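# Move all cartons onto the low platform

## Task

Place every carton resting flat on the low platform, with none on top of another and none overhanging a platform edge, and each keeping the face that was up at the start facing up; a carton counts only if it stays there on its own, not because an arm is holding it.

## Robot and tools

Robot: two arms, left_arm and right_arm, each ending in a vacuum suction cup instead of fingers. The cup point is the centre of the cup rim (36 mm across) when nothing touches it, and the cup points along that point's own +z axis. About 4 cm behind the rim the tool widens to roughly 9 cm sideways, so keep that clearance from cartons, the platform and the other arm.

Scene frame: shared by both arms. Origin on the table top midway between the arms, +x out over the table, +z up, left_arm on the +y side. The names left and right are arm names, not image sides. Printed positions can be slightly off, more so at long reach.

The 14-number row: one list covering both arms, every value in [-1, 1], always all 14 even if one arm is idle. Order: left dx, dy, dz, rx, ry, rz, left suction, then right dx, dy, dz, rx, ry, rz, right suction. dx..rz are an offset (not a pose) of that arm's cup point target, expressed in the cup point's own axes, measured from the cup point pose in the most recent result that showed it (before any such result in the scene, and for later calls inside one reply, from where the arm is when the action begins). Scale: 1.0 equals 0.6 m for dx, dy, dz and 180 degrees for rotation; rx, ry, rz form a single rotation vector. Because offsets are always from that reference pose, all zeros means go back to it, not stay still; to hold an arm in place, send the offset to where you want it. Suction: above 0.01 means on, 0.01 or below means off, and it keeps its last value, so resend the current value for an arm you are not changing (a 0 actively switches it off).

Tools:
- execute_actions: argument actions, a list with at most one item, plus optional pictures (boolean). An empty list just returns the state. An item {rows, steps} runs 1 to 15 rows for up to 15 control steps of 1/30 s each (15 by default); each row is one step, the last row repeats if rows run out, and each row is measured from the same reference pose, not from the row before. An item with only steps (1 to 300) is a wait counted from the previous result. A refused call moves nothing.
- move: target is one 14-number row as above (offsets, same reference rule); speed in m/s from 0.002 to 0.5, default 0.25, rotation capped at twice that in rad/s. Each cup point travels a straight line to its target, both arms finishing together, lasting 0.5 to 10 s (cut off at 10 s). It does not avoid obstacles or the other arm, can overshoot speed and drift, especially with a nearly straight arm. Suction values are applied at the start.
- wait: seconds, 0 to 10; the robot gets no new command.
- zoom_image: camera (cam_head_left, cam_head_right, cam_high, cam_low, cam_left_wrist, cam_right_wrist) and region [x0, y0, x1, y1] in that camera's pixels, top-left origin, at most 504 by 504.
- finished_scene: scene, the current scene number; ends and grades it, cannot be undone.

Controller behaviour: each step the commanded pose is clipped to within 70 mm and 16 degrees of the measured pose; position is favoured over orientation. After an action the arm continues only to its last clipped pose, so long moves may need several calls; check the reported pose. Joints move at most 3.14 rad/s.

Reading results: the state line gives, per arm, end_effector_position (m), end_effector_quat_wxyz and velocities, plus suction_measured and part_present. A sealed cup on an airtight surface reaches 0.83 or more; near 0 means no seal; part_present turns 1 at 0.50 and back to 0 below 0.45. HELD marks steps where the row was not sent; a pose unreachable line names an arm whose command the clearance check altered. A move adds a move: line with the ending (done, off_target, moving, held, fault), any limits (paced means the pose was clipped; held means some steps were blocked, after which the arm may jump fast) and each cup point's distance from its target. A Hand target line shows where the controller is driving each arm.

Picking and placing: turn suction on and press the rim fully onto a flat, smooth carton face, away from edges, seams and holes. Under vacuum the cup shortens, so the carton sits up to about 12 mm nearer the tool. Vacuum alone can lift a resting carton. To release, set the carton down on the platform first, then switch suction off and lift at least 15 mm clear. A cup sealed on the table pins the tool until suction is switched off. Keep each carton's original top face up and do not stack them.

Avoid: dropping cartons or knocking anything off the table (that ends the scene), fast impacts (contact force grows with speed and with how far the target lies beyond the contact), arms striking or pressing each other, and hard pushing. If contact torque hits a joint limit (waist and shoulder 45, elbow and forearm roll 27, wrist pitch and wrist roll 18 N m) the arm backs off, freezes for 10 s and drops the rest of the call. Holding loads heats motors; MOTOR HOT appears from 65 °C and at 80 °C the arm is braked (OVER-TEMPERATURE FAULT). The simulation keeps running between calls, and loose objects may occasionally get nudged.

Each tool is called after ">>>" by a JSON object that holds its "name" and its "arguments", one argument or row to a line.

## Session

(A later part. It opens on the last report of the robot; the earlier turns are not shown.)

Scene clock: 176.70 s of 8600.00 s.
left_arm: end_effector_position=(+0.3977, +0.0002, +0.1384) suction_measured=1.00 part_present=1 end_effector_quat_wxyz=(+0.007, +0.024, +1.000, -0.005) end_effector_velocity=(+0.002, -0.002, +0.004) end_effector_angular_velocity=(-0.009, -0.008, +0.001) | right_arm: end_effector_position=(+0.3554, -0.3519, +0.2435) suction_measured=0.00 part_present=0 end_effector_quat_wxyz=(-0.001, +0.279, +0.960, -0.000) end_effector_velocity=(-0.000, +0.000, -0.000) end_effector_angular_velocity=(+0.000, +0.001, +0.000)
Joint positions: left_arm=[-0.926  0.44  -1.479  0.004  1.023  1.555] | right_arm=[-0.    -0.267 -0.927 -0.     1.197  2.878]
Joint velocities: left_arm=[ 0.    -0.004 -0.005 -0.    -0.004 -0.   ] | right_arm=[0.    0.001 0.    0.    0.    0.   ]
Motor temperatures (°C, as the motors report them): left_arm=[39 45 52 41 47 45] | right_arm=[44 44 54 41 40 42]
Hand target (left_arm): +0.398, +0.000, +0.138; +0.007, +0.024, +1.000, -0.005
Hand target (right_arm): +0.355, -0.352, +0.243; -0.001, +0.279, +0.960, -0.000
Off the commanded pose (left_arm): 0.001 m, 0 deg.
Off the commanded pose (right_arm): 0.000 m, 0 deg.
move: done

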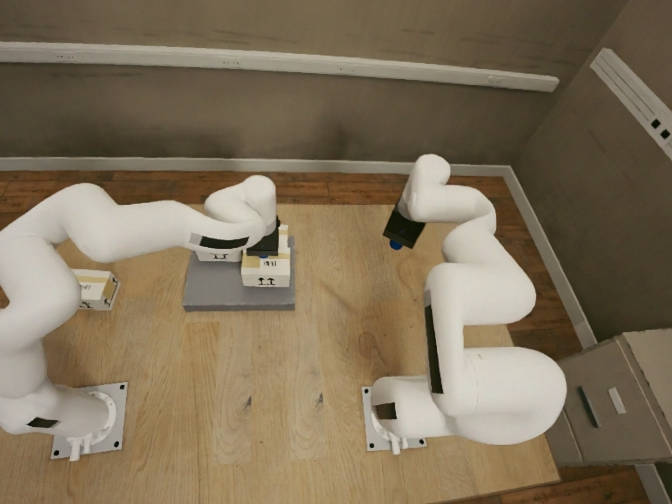

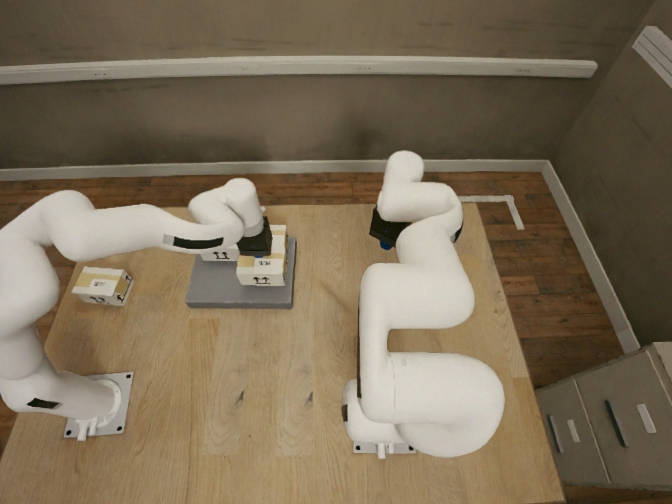

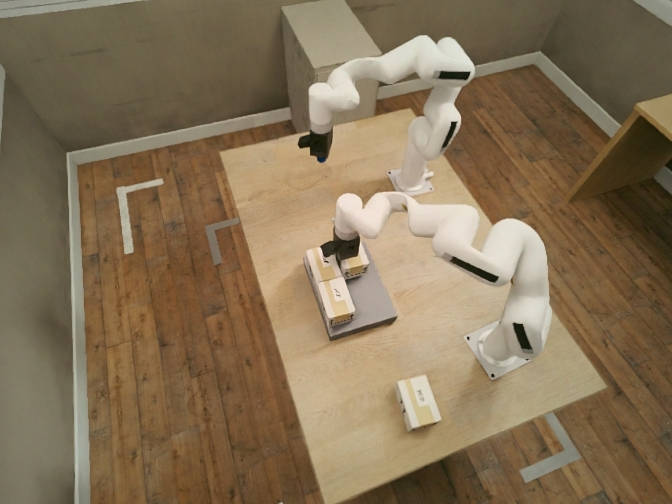

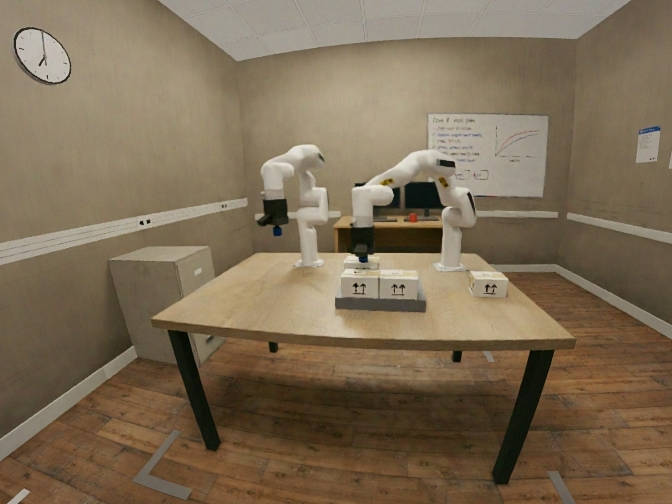

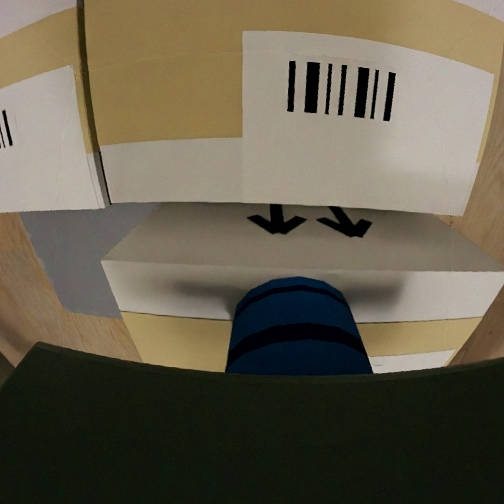

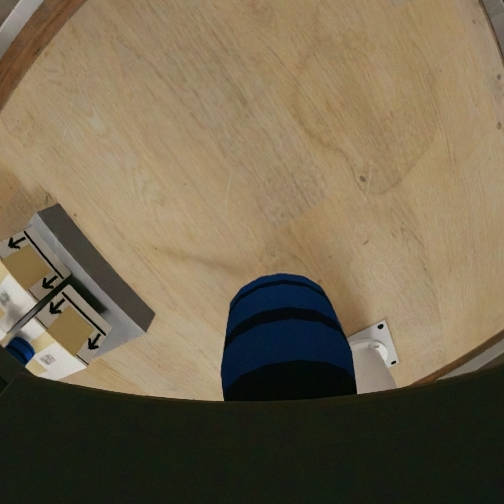

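>>> {"name": "move", "arguments": {
  "target": [0,0,0.037,0,0,0,1,0,0,0,0,0,0,0],
  "speed": 0.02
}}

>>> {"name": "execute_actions", "arguments": {
  "actions": [
    {"rows":[[0,0,0,0,0,0,0,0,0,0,0,0,0,0]],"steps":8}
  ],
  "pictures": false
}}

>>> {"name": "move", "arguments": {
  "target": [0,0,-0.13,0,0,0,0,0,0,0,0,0,0,0]
}}

>>> {"name": "move", "arguments": {
  "target": [0.083,0.83,0,0,0,0.02,0,0,0,0,0,0,0,0]
}}

>>> {"name": "move", "arguments": {
  "target": [0,0,0.18,0,0,0,0,0,0,0,0,0,0,0]
}}

Scene clock: 186.30 s of 8600.00 s.
left_arm: end_effector_position=(+0.3979, -0.0001, +0.1163) suction_measured=1.00 part_present=1 end_effector_quat_wxyz=(+0.007, +0.024, +1.000, -0.005) end_effector_velocity=(-0.000, -0.001, -0.000) end_effector_angular_velocity=(-0.001, -0.001, -0.001) | right_arm: end_effector_position=(+0.3554, -0.3519, +0.2435) suction_measured=0.00 part_present=0 end_effector_quat_wxyz=(-0.001, +0.279, +0.960, -0.000) end_effector_velocity=(-0.000, +0.000, -0.000) end_effector_angular_velocity=(+0.000, +0.001, +0.000)
Joint positions: left_arm=[-0.926  0.467 -1.454  0.004  0.97   1.555] | right_arm=[-0.    -0.267 -0.927 -0.     1.197  2.878]
Joint velocities: left_arm=[-0.001  0.001 -0.001 -0.    -0.002 -0.   ] | right_arm=[ 0.     0.     0.     0.     0.001 -0.   ]
Motor temperatures (°C, as the motors report them): left_arm=[39 45 53 41 47 45] | right_arm=[44 44 54 41 40 42]
Hand target (left_arm): +0.398, -0.000, +0.116; +0.007, +0.024, +1.000, -0.005
Hand target (right_arm): +0.355, -0.352, +0.243; -0.001, +0.279, +0.960, -0.000
Off the commanded pose (left_arm): 0.000 m, 0 deg.
Off the commanded pose (right_arm): 0.000 m, 0 deg.
After step 90, 5.27 s passed at rest.
move: done

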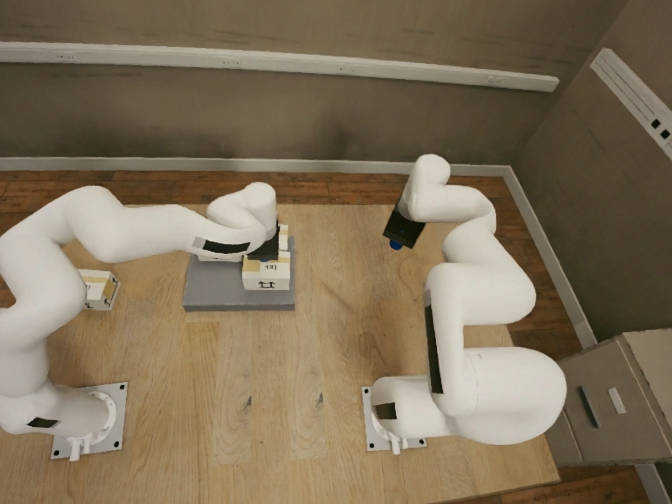

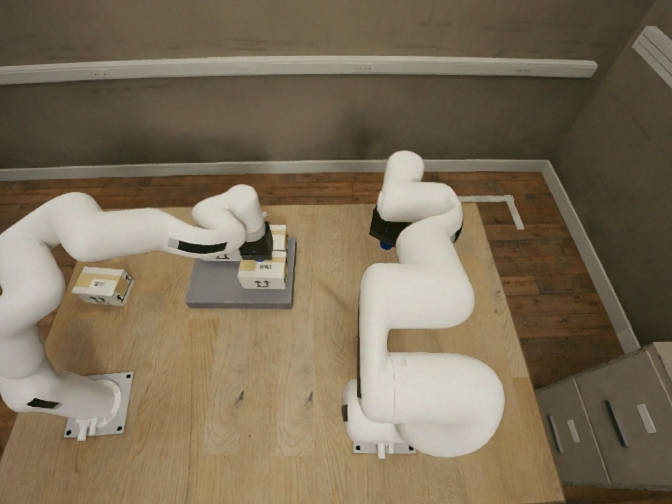

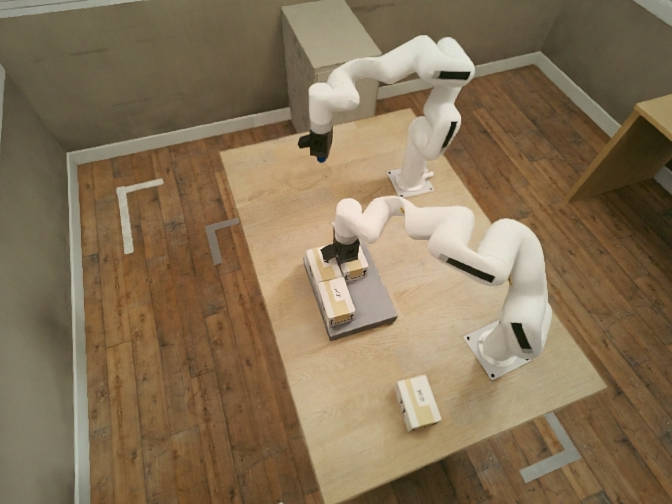

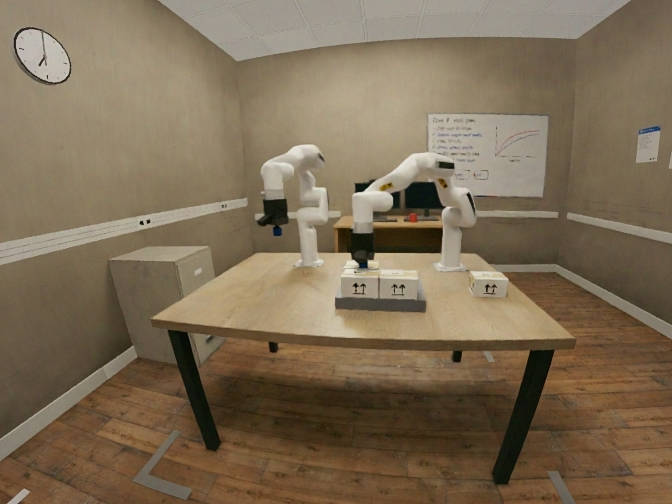

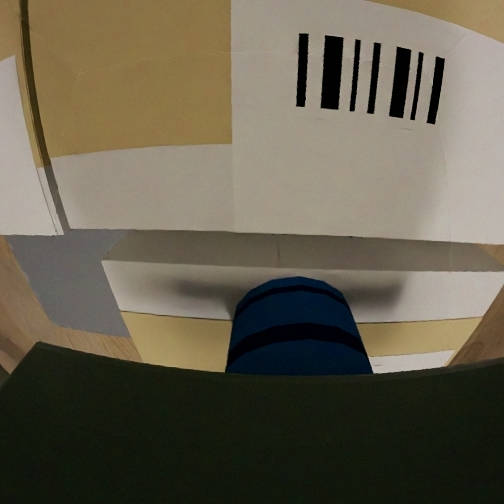

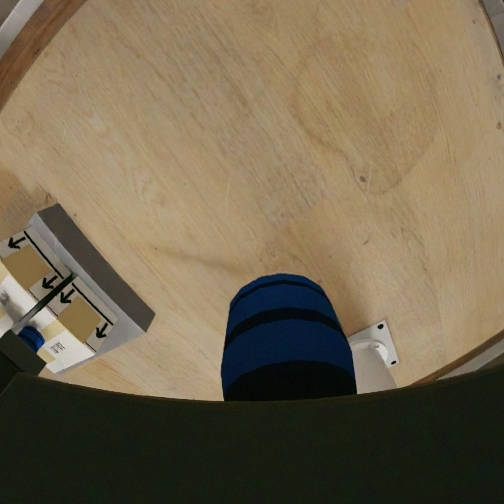

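Scene clock: 186.57 s of 8600.00 s.
left_arm: end_effector_position=(+0.3994, -0.0017, +0.1201) suction_measured=0.01 part_present=0 end_effector_quat_wxyz=(+0.010, +0.024, +1.000, -0.008) end_effector_velocity=(-0.006, +0.007, -0.018) end_effector_angular_velocity=(+0.026, +0.022, +0.000) | right_arm: end_effector_position=(+0.3554, -0.3519, +0.2435) suction_measured=0.00 part_present=0 end_effector_quat_wxyz=(-0.001, +0.279, +0.960, -0.000) end_effector_velocity=(-0.000, -0.000, -0.000) end_effector_angular_velocity=(-0.000, +0.001, +0.001)
Joint positions: left_arm=[-0.926  0.463 -1.458  0.004  0.97   1.555] | right_arm=[-0.    -0.267 -0.927 -0.     1.197  2.878]
Joint velocities: left_arm=[ 0.001  0.016  0.021  0.    -0.003  0.   ] | right_arm=[ 0.     0.    -0.    -0.     0.001 -0.   ]
Motor temperatures (°C, as the motors report them): left_arm=[39 45 53 41 47 45] | right_arm=[44 44 54 41 40 42]
Hand target (left_arm): +0.398, -0.000, +0.116; +0.007, +0.024, +1.000, -0.005
Hand target (right_arm): +0.355, -0.352, +0.243; -0.001, +0.279, +0.960, -0.000
Off the commanded pose (left_arm): 0.004 m, 0 deg.
Off the commanded pose (right_arm): 0.000 m, 0 deg.
Steps of this call (steps 1 to 8: all 8 steps of this action). Readings (end_effector_position | what the end effector reports):
1: left_arm (+0.3979, -0.0001, +0.1163) | right_arm (+0.3554, -0.3519, +0.2435) | left_arm suction_measured=0.91 part_present=1 | right_arm suction_measured=0.00 part_present=0
2: left_arm (+0.3979, -0.0001, +0.1164) | right_arm (+0.3554, -0.3519, +0.2435) | left_arm suction_measured=0.51 part_present=1 | right_arm suction_measured=0.00 part_present=0
4: left_arm (+0.3987, -0.0007, +0.1178) | right_arm (+0.3554, -0.3519, +0.2435) | left_arm suction_measured=0.05 part_present=0 | right_arm suction_measured=0.00 part_present=0
8: the state above

Scene clock: 187.70 s of 8600.00 s.
left_arm: end_effector_position=(+0.3976, +0.0004, +0.1951) suction_measured=0.01 part_present=0 end_effector_quat_wxyz=(+0.008, +0.023, +1.000, -0.006) end_effector_velocity=(+0.003, -0.003, +0.009) end_effector_angular_velocity=(-0.015, -0.013, +0.000) | right_arm: end_effector_position=(+0.3554, -0.3519, +0.2435) suction_measured=0.00 part_present=0 end_effector_quat_wxyz=(-0.001, +0.279, +0.960, -0.000) end_effector_velocity=(+0.000, -0.000, +0.000) end_effector_angular_velocity=(-0.000, -0.001, -0.000)
Joint positions: left_arm=[-0.926  0.387 -1.567  0.004  1.161  1.555] | right_arm=[-0.    -0.267 -0.927 -0.     1.197  2.878]
Joint velocities: left_arm=[ 0.    -0.008 -0.012 -0.    -0.    -0.   ] | right_arm=[-0. -0. -0. -0. -0. -0.]
Motor temperatures (°C, as the motors report them): left_arm=[39 45 53 41 47 45] | right_arm=[44 44 54 41 40 42]
Hand target (left_arm): +0.398, +0.000, +0.196; +0.009, +0.023, +1.000, -0.007
Hand target (right_arm): +0.355, -0.352, +0.243; -0.001, +0.279, +0.960, -0.000
Off the commanded pose (left_arm): 0.001 m, 0 deg.
Off the commanded pose (right_arm): 0.000 m, 0 deg.
move: done

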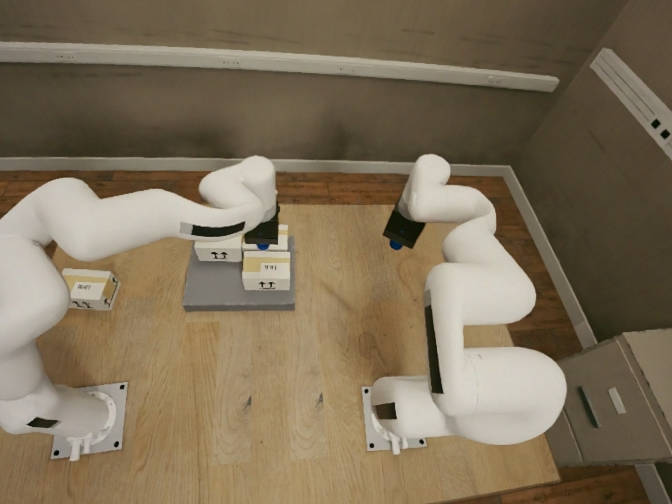

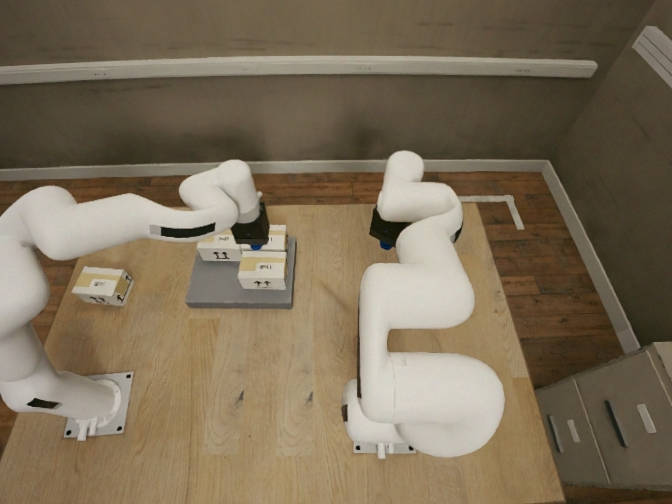

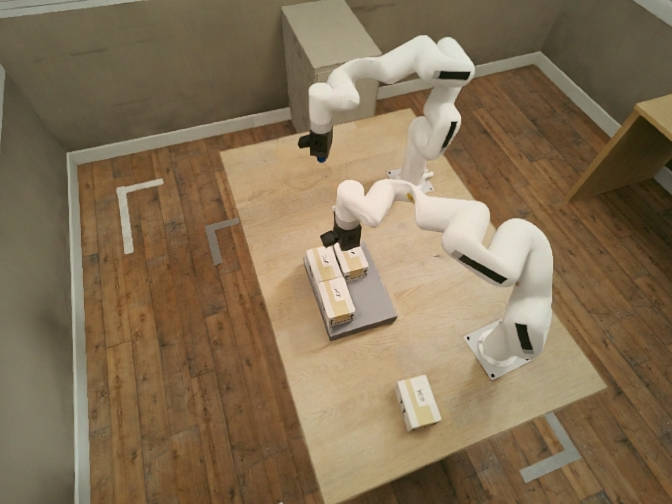

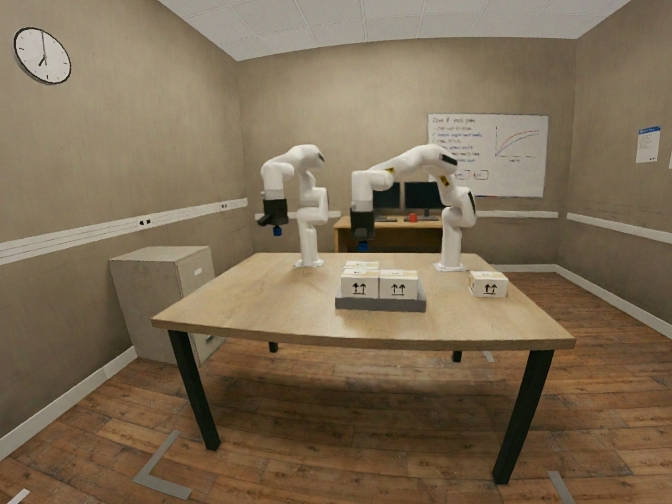

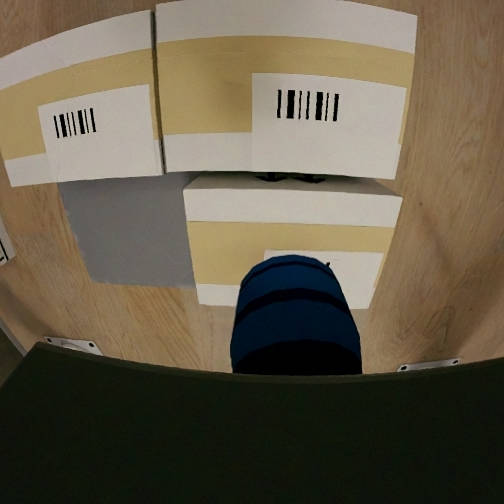

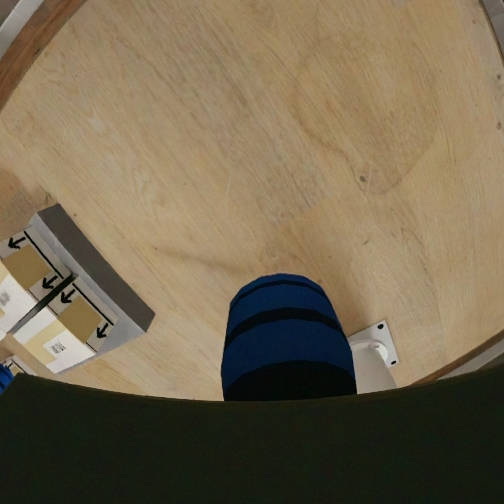

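Scene clock: 190.17 s of 8600.00 s.
left_arm: end_effector_position=(+0.3717, +0.5018, +0.1903) suction_measured=0.01 part_present=0 end_effector_quat_wxyz=(+0.008, +0.055, +0.998, -0.001) end_effector_velocity=(+0.000, +0.002, +0.001) end_effector_angular_velocity=(-0.001, -0.002, -0.001) | right_arm: end_effector_position=(+0.3554, -0.3519, +0.2435) suction_measured=0.00 part_present=0 end_effector_quat_wxyz=(-0.001, +0.279, +0.960, -0.000) end_effector_velocity=(+0.000, +0.000, +0.000) end_effector_angular_velocity=(-0.000, -0.001, +0.000)
Joint positions: left_arm=[ 0.1   -0.349 -0.694 -0.007  1.029  2.65 ] | right_arm=[-0.    -0.267 -0.927 -0.     1.197  2.878]
Joint velocities: left_arm=[ 0.005  0.    -0.002 -0.001  0.     0.006] | right_arm=[ 0.    -0.     0.    -0.    -0.001  0.   ]
Motor temperatures (°C, as the motors report them): left_arm=[39 45 52 41 47 45] | right_arm=[44 44 54 41 40 42]
Hand target (left_arm): +0.372, +0.502, +0.190; +0.008, +0.055, +0.998, -0.001
Hand target (right_arm): +0.355, -0.352, +0.243; -0.001, +0.279, +0.960, -0.000
Off the commanded pose (left_arm): 0.002 m, 0 deg.
Off the commanded pose (right_arm): 0.000 m, 0 deg.
move: done

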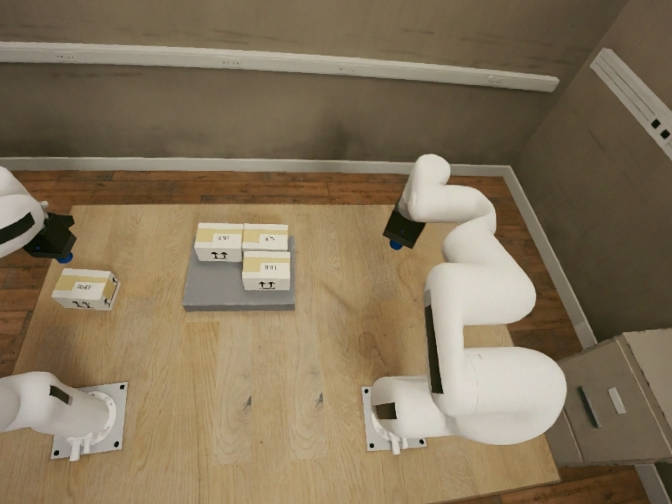

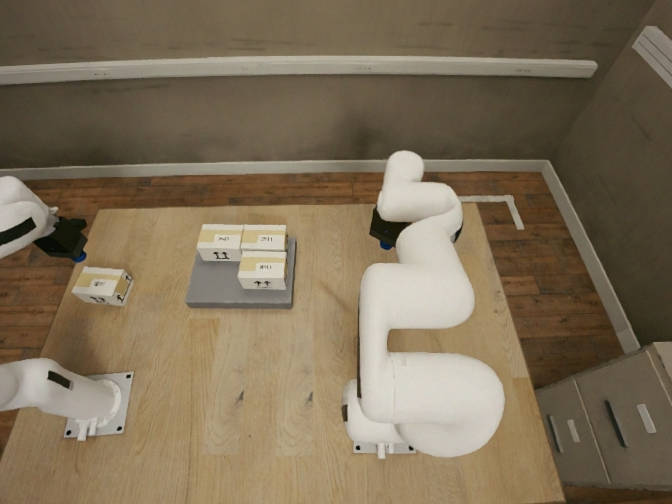

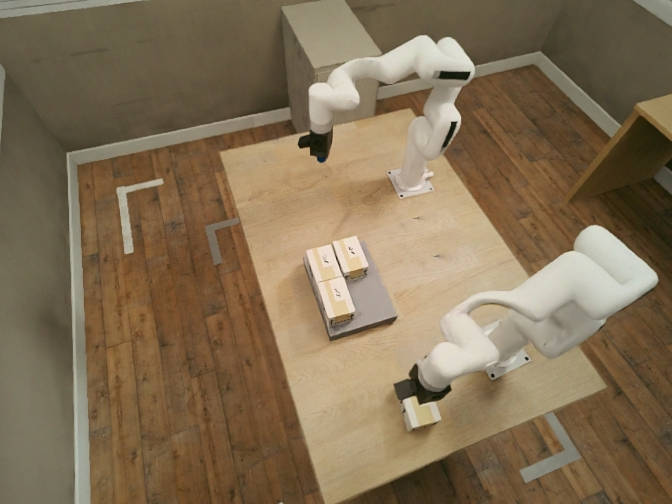

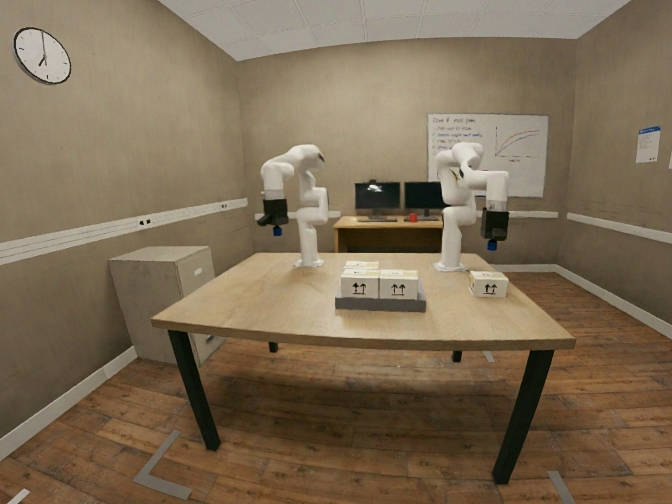

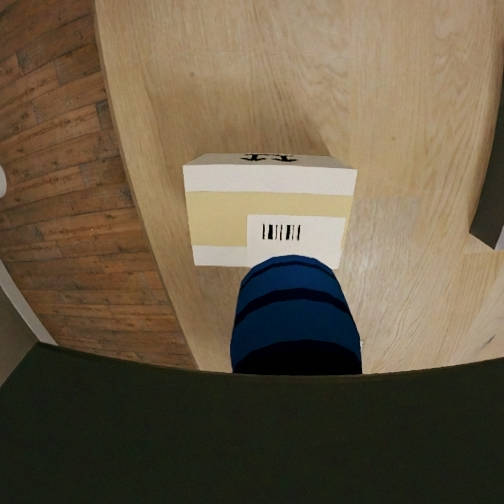

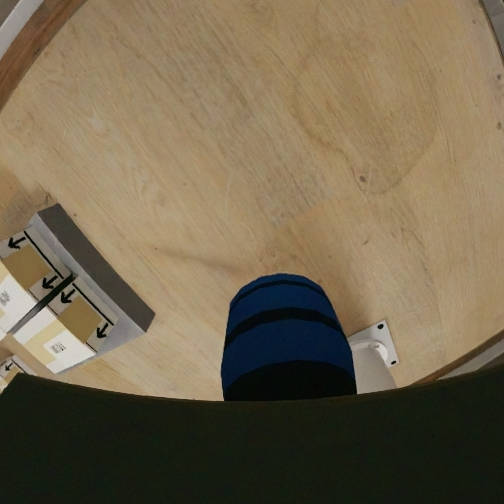

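Scene clock: 191.10 s of 8600.00 s.
left_arm: end_effector_position=(+0.3736, +0.5009, +0.0826) suction_measured=0.01 part_present=0 end_effector_quat_wxyz=(+0.008, +0.056, +0.998, -0.002) end_effector_velocity=(-0.003, -0.001, -0.004) end_effector_angular_velocity=(-0.002, +0.011, -0.001) | right_arm: end_effector_position=(+0.3554, -0.3519, +0.2435) suction_measured=0.00 part_present=0 end_effector_quat_wxyz=(-0.001, +0.279, +0.960, -0.000) end_effector_velocity=(-0.000, +0.000, +0.000) end_effector_angular_velocity=(+0.000, +0.000, +0.000)
Joint positions: left_arm=[ 0.096 -0.141 -0.542 -0.012  0.667  2.652] | right_arm=[-0.    -0.267 -0.927 -0.     1.197  2.878]
Joint velocities: left_arm=[-0.001  0.007  0.006 -0.    -0.002 -0.   ] | right_arm=[ 0.    -0.     0.     0.     0.001  0.   ]
Motor temperatures (°C, as the motors report them): left_arm=[39 45 52 41 47 45] | right_arm=[44 44 54 41 40 42]
Hand target (left_arm): +0.373, +0.501, +0.082; +0.008, +0.056, +0.998, -0.002
Hand target (right_arm): +0.355, -0.352, +0.243; -0.001, +0.279, +0.960, -0.000
Off the commanded pose (left_arm): 0.001 m, 0 deg.
Off the commanded pose (right_arm): 0.000 m, 0 deg.
move: done

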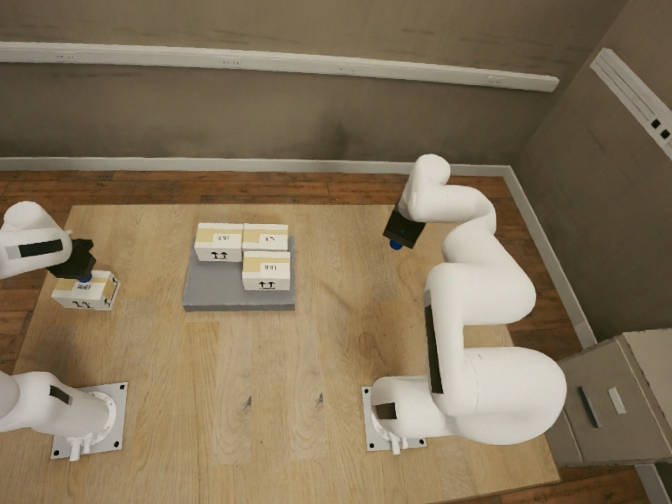

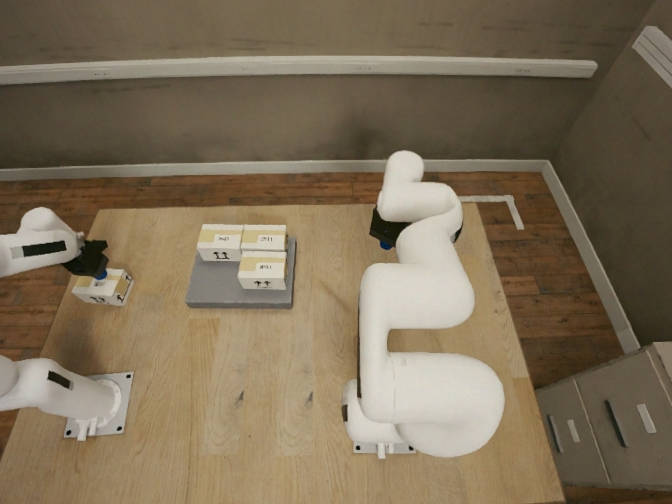

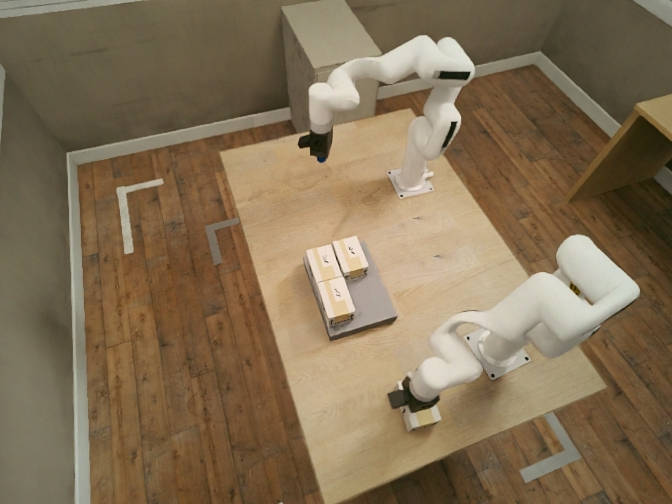

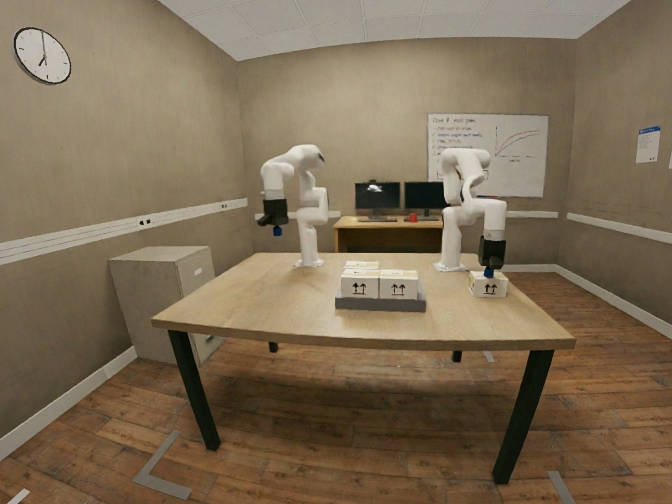

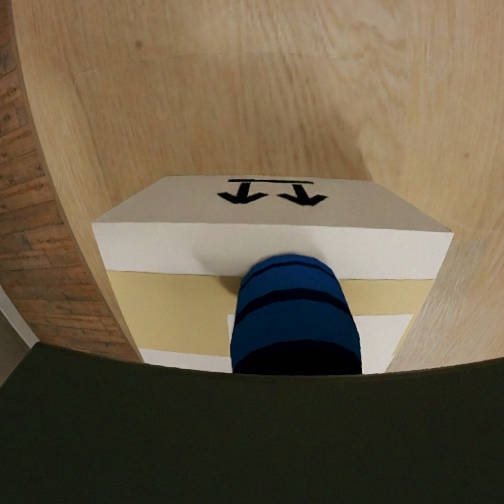

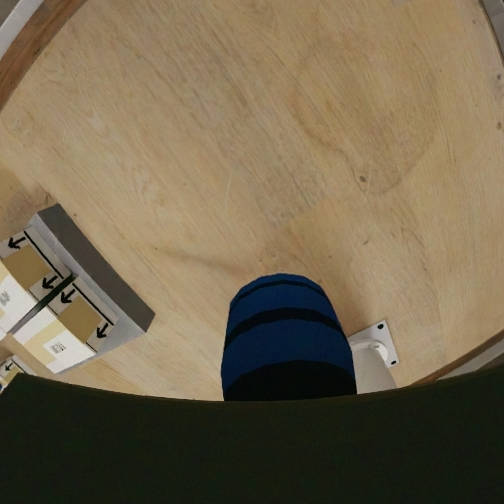

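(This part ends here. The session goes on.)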